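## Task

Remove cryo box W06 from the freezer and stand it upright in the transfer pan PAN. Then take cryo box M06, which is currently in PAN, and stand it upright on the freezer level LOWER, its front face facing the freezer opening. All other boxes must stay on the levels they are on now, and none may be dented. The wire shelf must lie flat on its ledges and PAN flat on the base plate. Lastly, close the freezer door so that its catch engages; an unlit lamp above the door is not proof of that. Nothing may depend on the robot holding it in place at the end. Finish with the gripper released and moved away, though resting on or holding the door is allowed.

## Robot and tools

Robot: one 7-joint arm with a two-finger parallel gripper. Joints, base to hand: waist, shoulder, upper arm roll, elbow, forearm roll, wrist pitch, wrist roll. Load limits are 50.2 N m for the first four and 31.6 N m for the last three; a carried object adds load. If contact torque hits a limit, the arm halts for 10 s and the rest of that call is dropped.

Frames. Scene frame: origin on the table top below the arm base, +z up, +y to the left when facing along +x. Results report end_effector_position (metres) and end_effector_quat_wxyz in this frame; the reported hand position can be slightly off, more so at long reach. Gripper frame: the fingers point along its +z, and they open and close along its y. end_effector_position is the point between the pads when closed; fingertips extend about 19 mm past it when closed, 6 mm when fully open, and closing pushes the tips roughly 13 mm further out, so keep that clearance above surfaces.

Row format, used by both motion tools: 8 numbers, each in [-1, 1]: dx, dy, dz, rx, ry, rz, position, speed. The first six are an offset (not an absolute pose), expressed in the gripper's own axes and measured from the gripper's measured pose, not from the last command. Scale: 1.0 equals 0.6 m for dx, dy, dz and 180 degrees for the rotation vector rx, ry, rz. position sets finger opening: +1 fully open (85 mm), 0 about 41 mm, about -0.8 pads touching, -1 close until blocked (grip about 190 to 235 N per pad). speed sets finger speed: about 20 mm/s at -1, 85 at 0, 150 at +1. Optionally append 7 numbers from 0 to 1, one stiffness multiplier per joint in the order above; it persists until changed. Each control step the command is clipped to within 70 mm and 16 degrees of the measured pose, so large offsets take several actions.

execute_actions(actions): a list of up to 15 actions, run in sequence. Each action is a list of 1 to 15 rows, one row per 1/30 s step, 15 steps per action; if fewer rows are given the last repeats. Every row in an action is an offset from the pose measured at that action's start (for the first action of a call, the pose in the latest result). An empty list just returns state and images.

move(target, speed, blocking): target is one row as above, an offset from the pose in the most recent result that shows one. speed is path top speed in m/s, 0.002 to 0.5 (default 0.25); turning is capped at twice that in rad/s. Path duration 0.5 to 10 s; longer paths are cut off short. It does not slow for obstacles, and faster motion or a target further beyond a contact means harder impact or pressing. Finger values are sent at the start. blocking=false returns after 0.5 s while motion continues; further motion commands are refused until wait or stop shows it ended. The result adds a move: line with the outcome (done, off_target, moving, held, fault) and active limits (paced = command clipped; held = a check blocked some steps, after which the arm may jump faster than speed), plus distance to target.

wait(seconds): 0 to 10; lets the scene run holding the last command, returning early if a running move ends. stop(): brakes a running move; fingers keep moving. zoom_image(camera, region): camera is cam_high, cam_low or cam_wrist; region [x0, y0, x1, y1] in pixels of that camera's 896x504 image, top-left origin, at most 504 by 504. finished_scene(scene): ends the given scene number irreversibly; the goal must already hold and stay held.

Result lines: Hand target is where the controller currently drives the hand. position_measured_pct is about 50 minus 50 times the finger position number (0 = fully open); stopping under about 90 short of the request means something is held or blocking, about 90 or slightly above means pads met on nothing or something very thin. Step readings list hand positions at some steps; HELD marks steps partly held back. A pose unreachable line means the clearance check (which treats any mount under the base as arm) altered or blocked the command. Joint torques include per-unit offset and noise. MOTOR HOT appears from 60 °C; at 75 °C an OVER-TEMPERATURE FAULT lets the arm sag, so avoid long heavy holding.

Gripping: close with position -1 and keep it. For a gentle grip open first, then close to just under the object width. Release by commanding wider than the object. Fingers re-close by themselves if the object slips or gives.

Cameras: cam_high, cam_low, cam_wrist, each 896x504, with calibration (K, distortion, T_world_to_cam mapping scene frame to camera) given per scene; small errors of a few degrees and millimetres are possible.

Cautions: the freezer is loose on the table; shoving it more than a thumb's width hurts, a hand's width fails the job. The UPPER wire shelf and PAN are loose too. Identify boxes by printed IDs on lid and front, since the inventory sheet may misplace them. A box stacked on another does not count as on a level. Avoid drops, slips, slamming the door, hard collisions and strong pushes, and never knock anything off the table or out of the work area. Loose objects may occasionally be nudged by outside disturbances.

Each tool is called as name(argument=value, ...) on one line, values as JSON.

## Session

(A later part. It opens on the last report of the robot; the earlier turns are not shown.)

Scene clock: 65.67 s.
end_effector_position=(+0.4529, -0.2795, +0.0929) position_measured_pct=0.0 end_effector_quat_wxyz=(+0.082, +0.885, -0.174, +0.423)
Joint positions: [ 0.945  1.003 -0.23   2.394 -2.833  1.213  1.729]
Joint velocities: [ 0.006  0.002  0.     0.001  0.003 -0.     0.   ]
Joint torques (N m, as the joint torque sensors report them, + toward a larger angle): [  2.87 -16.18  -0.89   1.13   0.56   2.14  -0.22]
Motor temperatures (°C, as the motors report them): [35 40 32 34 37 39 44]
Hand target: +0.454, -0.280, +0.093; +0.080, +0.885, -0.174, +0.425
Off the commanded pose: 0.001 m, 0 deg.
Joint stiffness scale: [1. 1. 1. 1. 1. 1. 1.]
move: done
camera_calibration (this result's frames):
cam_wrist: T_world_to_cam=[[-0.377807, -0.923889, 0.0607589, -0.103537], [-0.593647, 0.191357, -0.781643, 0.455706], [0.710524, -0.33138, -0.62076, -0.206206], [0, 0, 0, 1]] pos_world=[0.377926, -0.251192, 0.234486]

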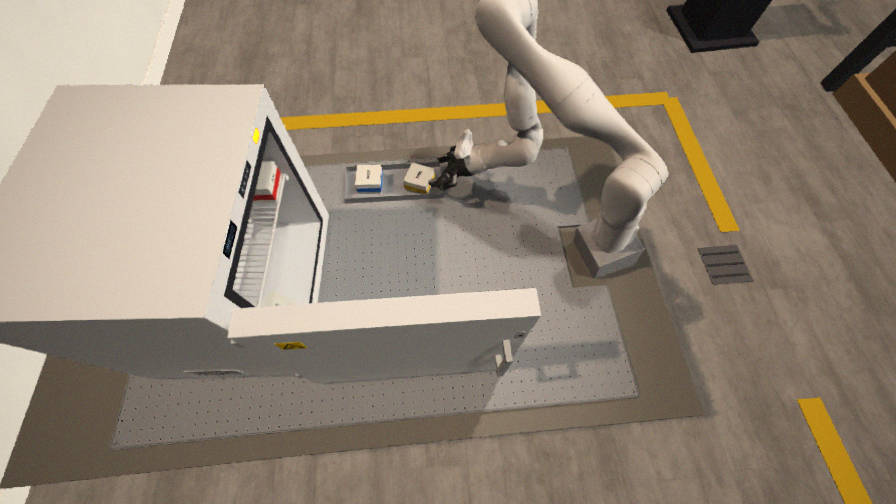

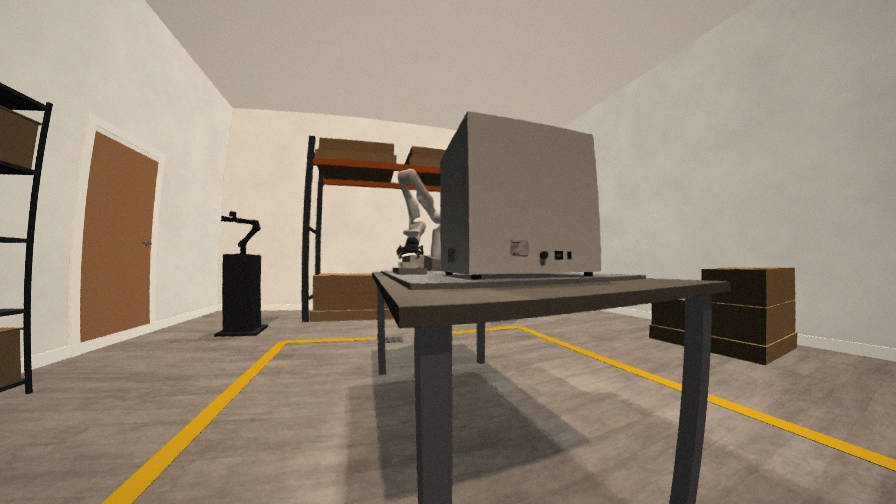

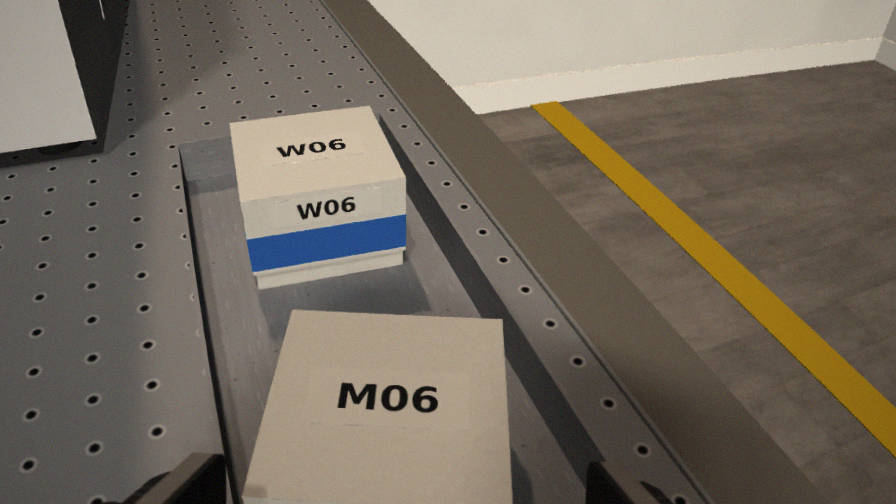

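move(target=[0,-0.013,0.03,0,0,0,1,0], speed=0.04)

move(target=[-0.003,0,0.1,0,0,0,1,0], speed=0.04)

move(target=[0,0,0,0,0,0,0.71,-1])

Scene clock: 66.70 s.
end_effector_position=(+0.4683, -0.2787, +0.0843) position_measured_pct=0.0 end_effector_quat_wxyz=(+0.085, +0.885, -0.170, +0.425)
Joint positions: [ 0.906  1.018 -0.233  2.357 -2.866  1.205  1.729]
Joint velocities: [-0.006  0.002  0.001 -0.001 -0.     0.    -0.002]
Joint torques (N m, as the joint torque sensors report them, + toward a larger angle): [  3.06 -17.19  -0.91   0.8    0.6    2.04  -0.44]
Motor temperatures (°C, as the motors report them): [35 40 32 34 37 39 44]
Hand target: +0.469, -0.278, +0.082; +0.082, +0.885, -0.174, +0.423
Off the commanded pose: 0.003 m, 1 deg.
Joint stiffness scale: [1. 1. 1. 1. 1. 1. 1.]
move: done
camera_calibration (this result's frames):
cam_wrist: T_world_to_cam=[[-0.373017, -0.925334, 0.0679348, -0.0997082], [-0.593039, 0.181472, -0.784457, 0.455144], [0.713557, -0.332904, -0.616451, -0.224395], [0, 0, 0, 1]] pos_world=[0.392843, -0.249561, 0.225486]

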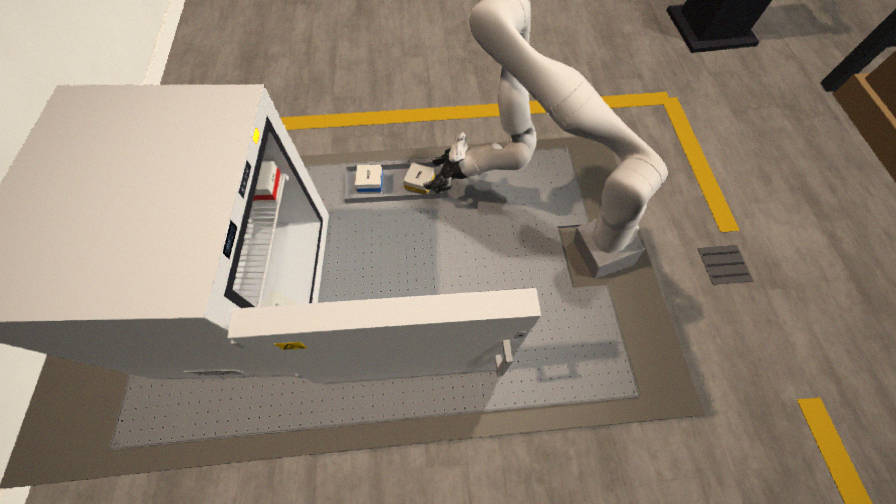

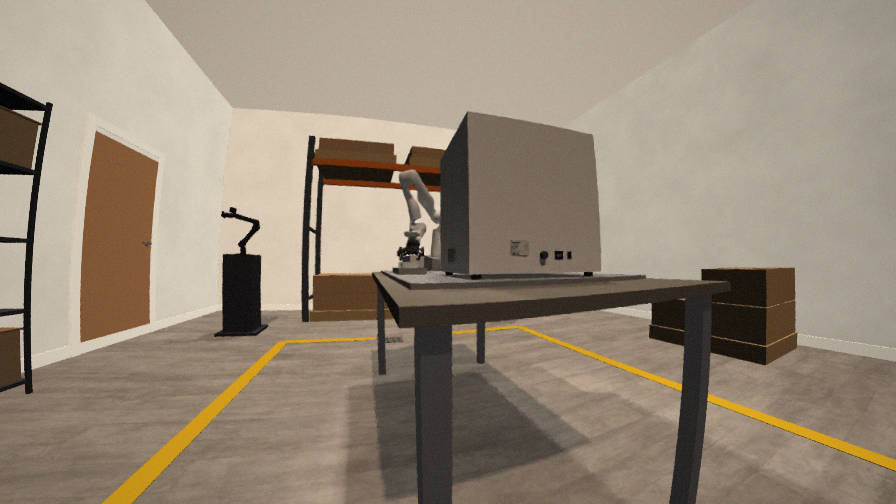

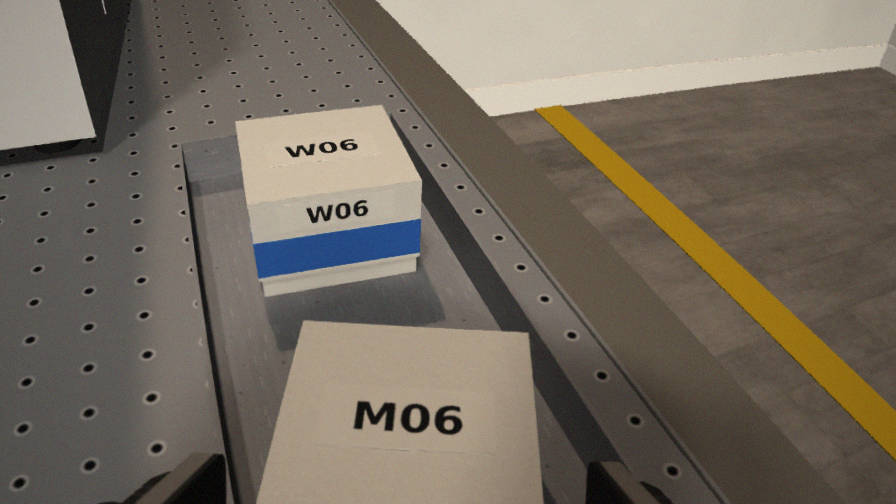

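Scene clock: 68.53 s.
end_effector_position=(+0.5101, -0.2971, +0.0483) position_measured_pct=0.0 end_effector_quat_wxyz=(+0.087, +0.885, -0.166, +0.427)
Joint positions: [ 0.854  1.085 -0.233  2.186 -2.893  1.117  1.714]
Joint velocities: [-0.004  0.004 -0.    -0.003  0.001 -0.    -0.004]
Joint torques (N m, as the joint torque sensors report them, + toward a larger angle): [  3.36 -18.19  -0.51  -0.3    0.43   2.01  -0.31]
Motor temperatures (°C, as the motors report them): [35 40 32 34 37 39 44]
Hand target: +0.511, -0.296, +0.046; +0.085, +0.885, -0.170, +0.425
Off the commanded pose: 0.003 m, 1 deg.
Joint stiffness scale: [1. 1. 1. 1. 1. 1. 1.]
move: done
camera_calibration (this result's frames):
cam_wrist: T_world_to_cam=[[-0.367027, -0.927109, 0.0758902, -0.102709], [-0.592892, 0.170289, -0.787071, 0.451819], [0.716777, -0.333871, -0.612177, -0.284671], [0, 0, 0, 1]] pos_world=[0.434228, -0.267206, 0.18914]

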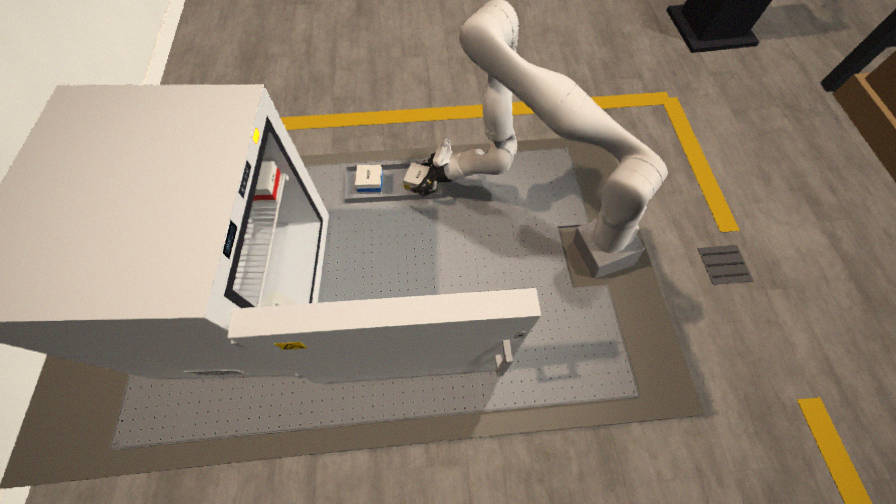

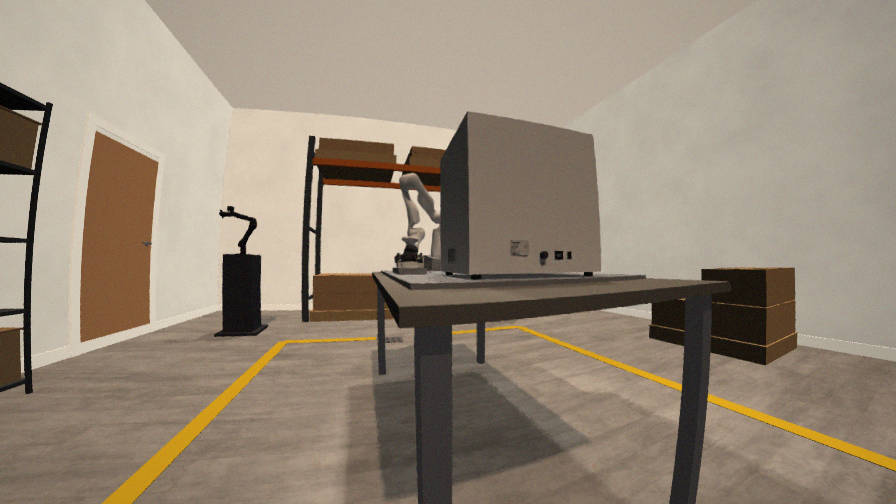

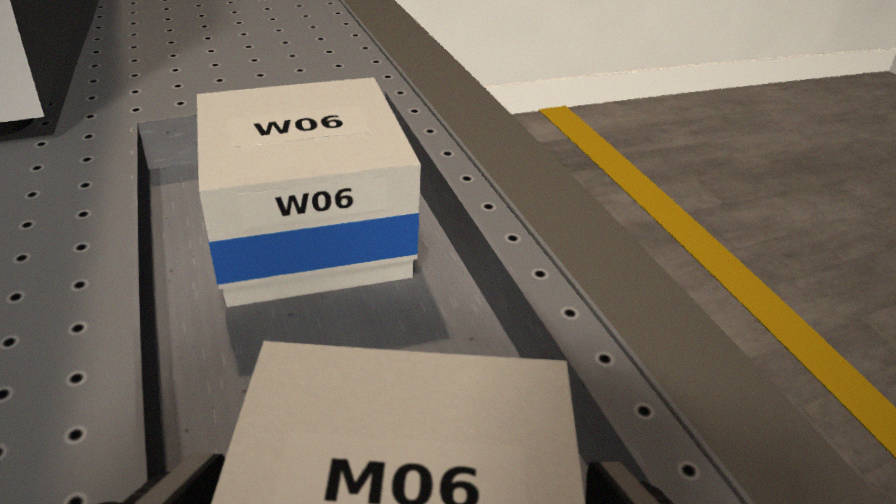

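Scene clock: 69.47 s.
end_effector_position=(+0.5106, -0.2976, +0.0494) position_measured_pct=13.1 end_effector_quat_wxyz=(+0.088, +0.884, -0.165, +0.428)
Joint positions: [ 0.855  1.083 -0.233  2.186 -2.893  1.117  1.714]
Joint velocities: [-0.    -0.001 -0.     0.     0.001  0.001 -0.001]
Joint torques (N m, as the joint torque sensors report them, + toward a larger angle): [  1.45 -14.8   -1.66   0.09   0.82   0.81  -0.46]
Motor temperatures (°C, as the motors report them): [35 40 32 34 37 39 44]
Hand target: +0.510, -0.297, +0.048; +0.087, +0.885, -0.166, +0.427
Off the commanded pose: 0.001 m, 0 deg.
Joint stiffness scale: [1. 1. 1. 1. 1. 1. 1.]
move: done
camera_calibration (this result's frames):
cam_wrist: T_world_to_cam=[[-0.36711, -0.927013, 0.0766683, -0.102982], [-0.591605, 0.169088, -0.788298, 0.452111], [0.717798, -0.334749, -0.610499, -0.285409], [0, 0, 0, 1]] pos_world=[0.434531, -0.267452, 0.190052]

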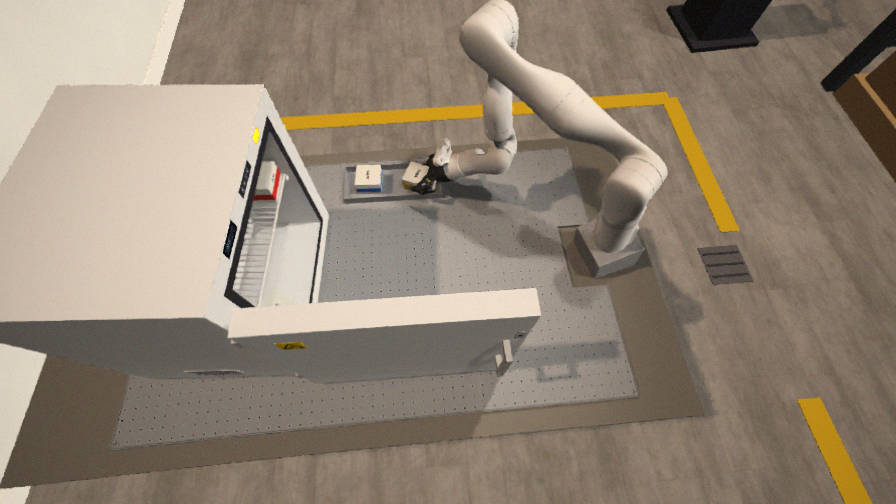

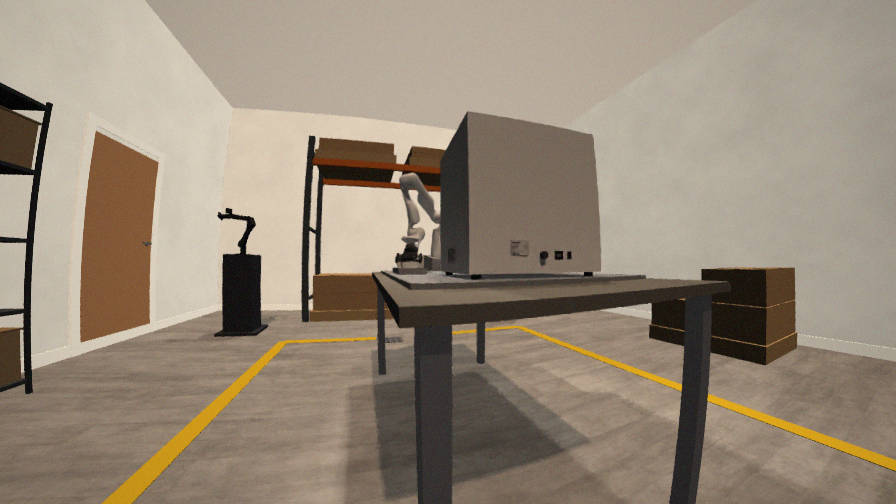

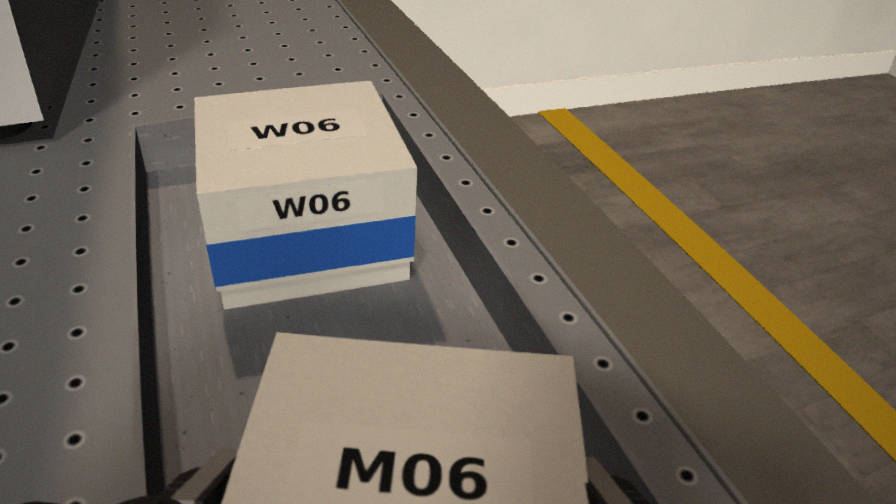

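move(target=[0.135,0,-0.106,0.095,0,-0.075,0.71,-1], speed=0.1)

move(target=[0.15,-0.45,0.19,0,0,0,0.71,-1], speed=0.15)

move(target=[0.19,0,0.255,0,0,0,0.71,-1], speed=0.1)

Scene clock: 72.00 s.
end_effector_position=(+0.5107, -0.2953, +0.1509) position_measured_pct=13.1 end_effector_quat_wxyz=(+0.005, +0.901, +0.004, +0.434)
Joint positions: [ 1.106  0.824 -0.235  2.099 -2.139  0.82   1.419]
Joint velocities: [ 0.    -0.002  0.    -0.001  0.002 -0.    -0.002]
Joint torques (N m, as the joint torque sensors report them, + toward a larger angle): [  3.55 -17.87  -1.33  -2.89  -0.34   2.25  -0.14]
Motor temperatures (°C, as the motors report them): [35 40 32 34 37 39 44]
Hand target: +0.511, -0.297, +0.152; +0.006, +0.901, +0.005, +0.434
Off the commanded pose: 0.002 m, 0 deg.
Joint stiffness scale: [1. 1. 1. 1. 1. 1. 1.]
move: done
camera_calibration (this result's frames):
cam_wrist: T_world_to_cam=[[0.0018858, -0.997157, 0.0753327, -0.31753], [-0.616354, -0.0604812, -0.785143, 0.476186], [0.787467, -0.044951, -0.614716, -0.172039], [0, 0, 0, 1]] pos_world=[0.429572, -0.29556, 0.29204]

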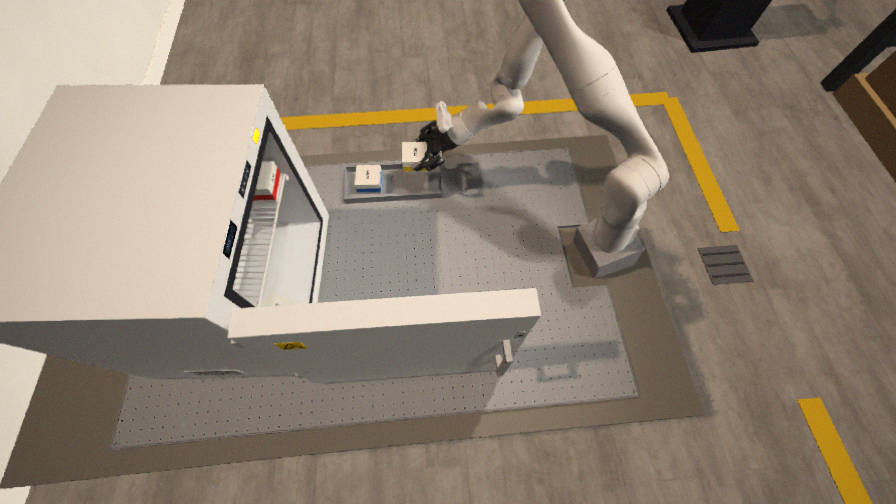

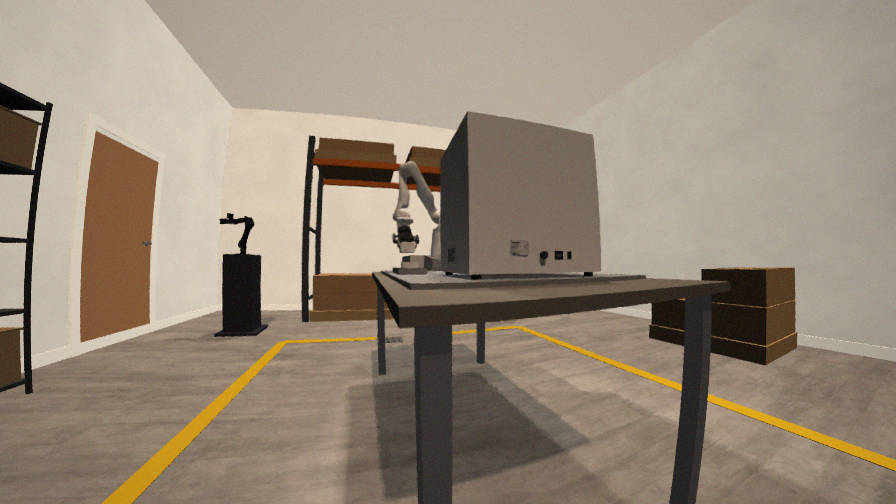

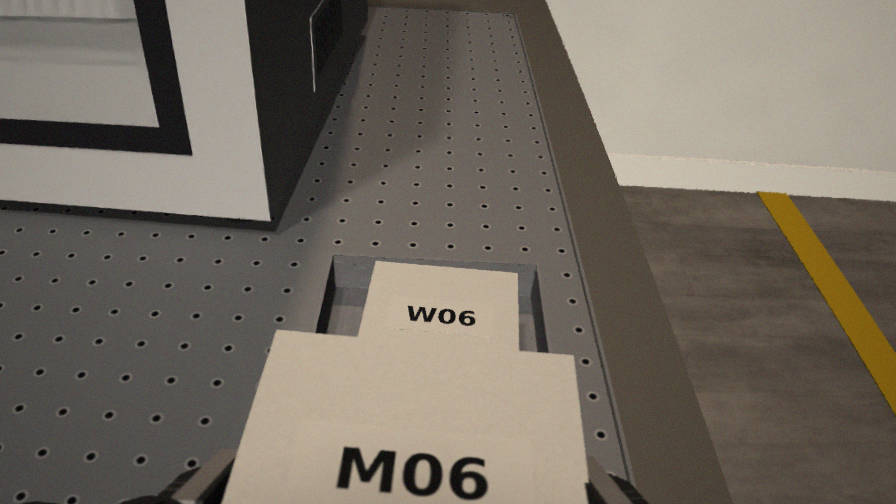

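Scene clock: 74.73 s.
end_effector_position=(+0.6545, -0.0235, +0.1467) position_measured_pct=13.1 end_effector_quat_wxyz=(+0.003, +0.900, +0.004, +0.435)
Joint positions: [ 0.328  0.727 -0.336  2.147 -3.221  0.801  1.801]
Joint velocities: [-0.005  0.     0.    -0.001 -0.001  0.001  0.   ]
Joint torques (N m, as the joint torque sensors report them, + toward a larger angle): [  1.02 -18.98  -1.67  -3.24   0.66   2.37  -0.29]
Motor temperatures (°C, as the motors report them): [35 40 32 34 37 39 44]
Hand target: +0.656, -0.024, +0.148; +0.004, +0.900, +0.004, +0.435
Off the commanded pose: 0.002 m, 0 deg.
Joint stiffness scale: [1. 1. 1. 1. 1. 1. 1.]
move: done
camera_calibration (this result's frames):
cam_wrist: T_world_to_cam=[[0.00425352, -0.997448, 0.0712657, -0.0474505], [-0.614921, -0.0588085, -0.786393, 0.577254], [0.788577, -0.0404778, -0.613602, -0.276461], [0, 0, 0, 1]] pos_world=[0.573178, -0.0245726, 0.287693]

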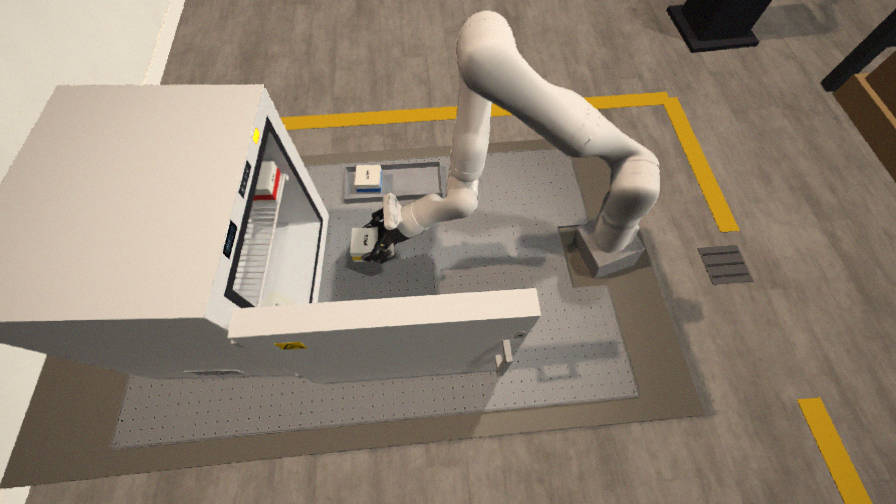

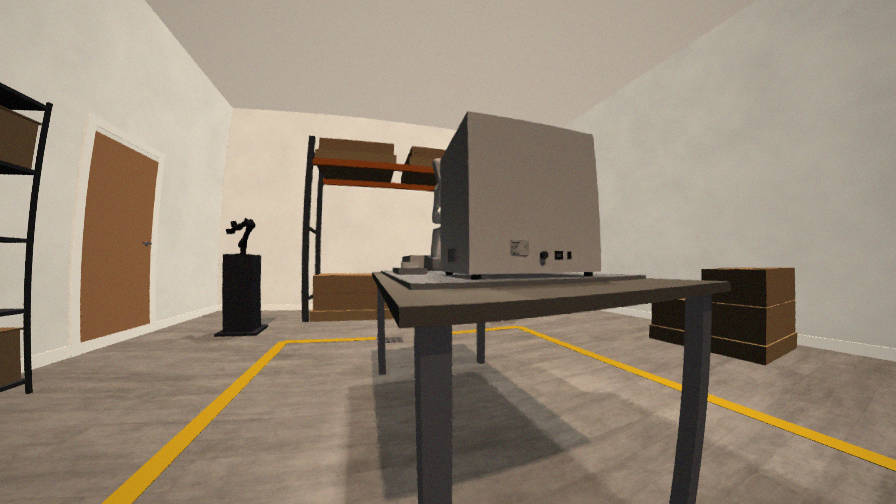

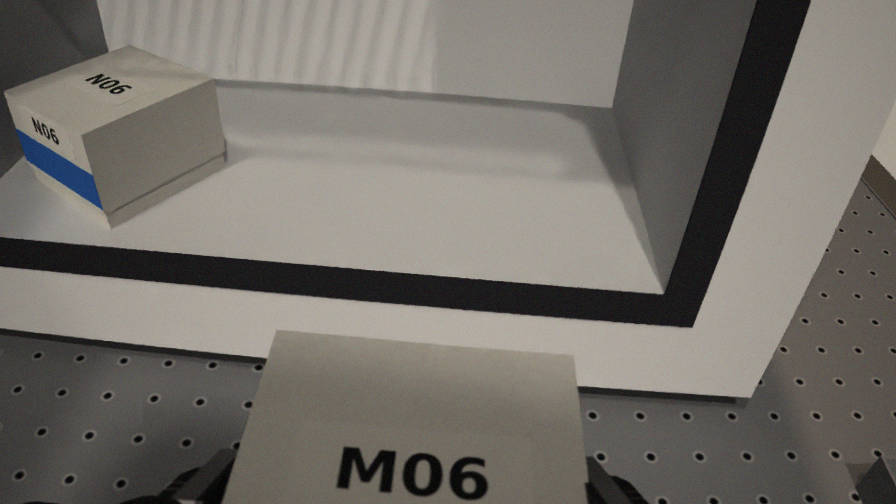

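Scene clock: 77.17 s.
end_effector_position=(+0.8457, -0.0211, +0.1445) position_measured_pct=13.1 end_effector_quat_wxyz=(+0.002, +0.899, +0.006, +0.438)
Joint positions: [ 0.204  0.88  -0.232  1.469 -3.311  0.302  1.863]
Joint velocities: [-0.003  0.002  0.001 -0.003 -0.001  0.001  0.001]
Joint torques (N m, as the joint torque sensors report them, + toward a larger angle): [  2.16 -25.19  -0.98  -7.58   0.43   2.43  -0.13]
Motor temperatures (°C, as the motors report them): [35 40 32 34 37 39 44]
Hand target: +0.845, -0.023, +0.141; +0.003, +0.900, +0.004, +0.435
Off the commanded pose: 0.004 m, 0 deg.
Joint stiffness scale: [1. 1. 1. 1. 1. 1. 1.]
move: off_target
camera_calibration (this result's frames):
cam_wrist: T_world_to_cam=[[0.00723733, -0.997429, 0.0713004, -0.0482672], [-0.60966, -0.060919, -0.790319, 0.689253], [0.79263, -0.0377492, -0.608533, -0.432589], [0, 0, 0, 1]] pos_world=[0.763442, -0.0224844, 0.284926]

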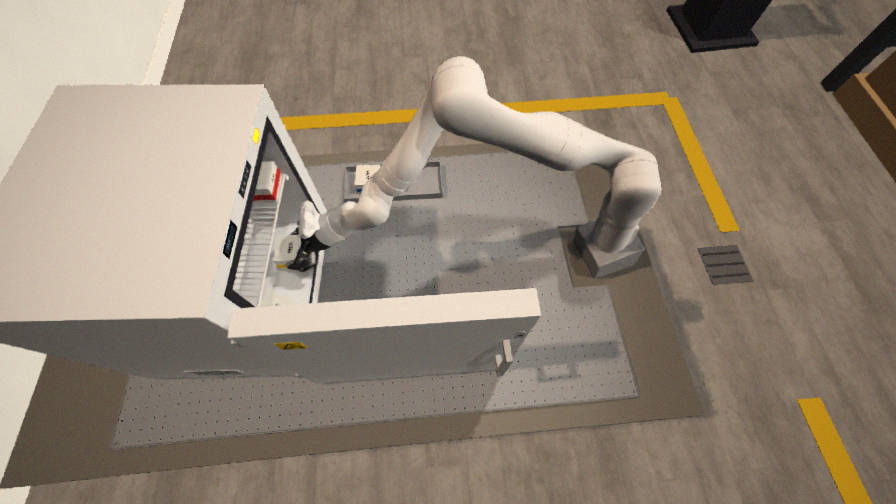

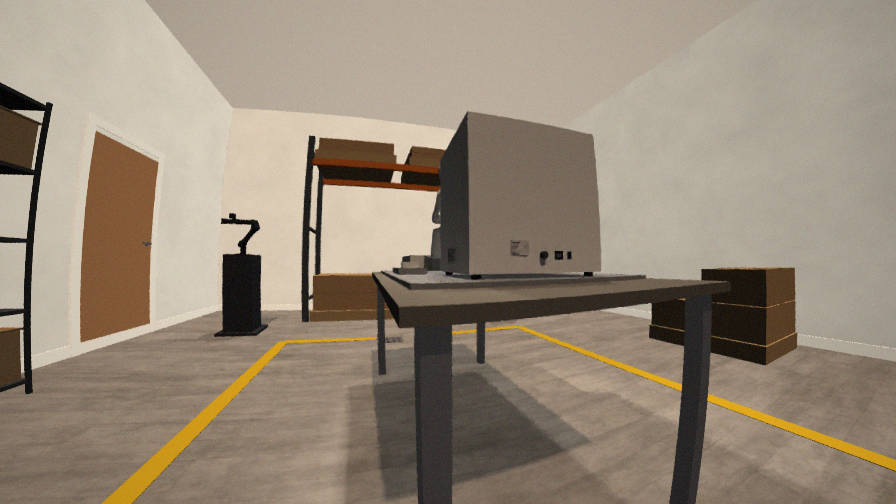

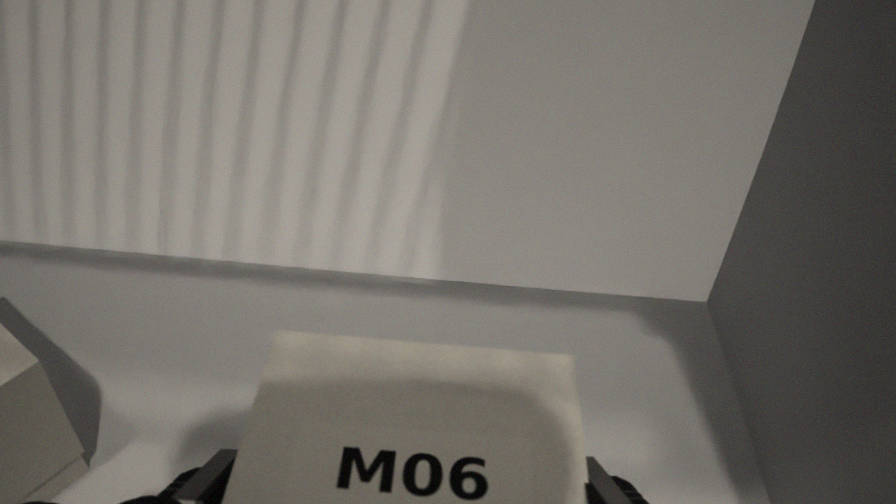

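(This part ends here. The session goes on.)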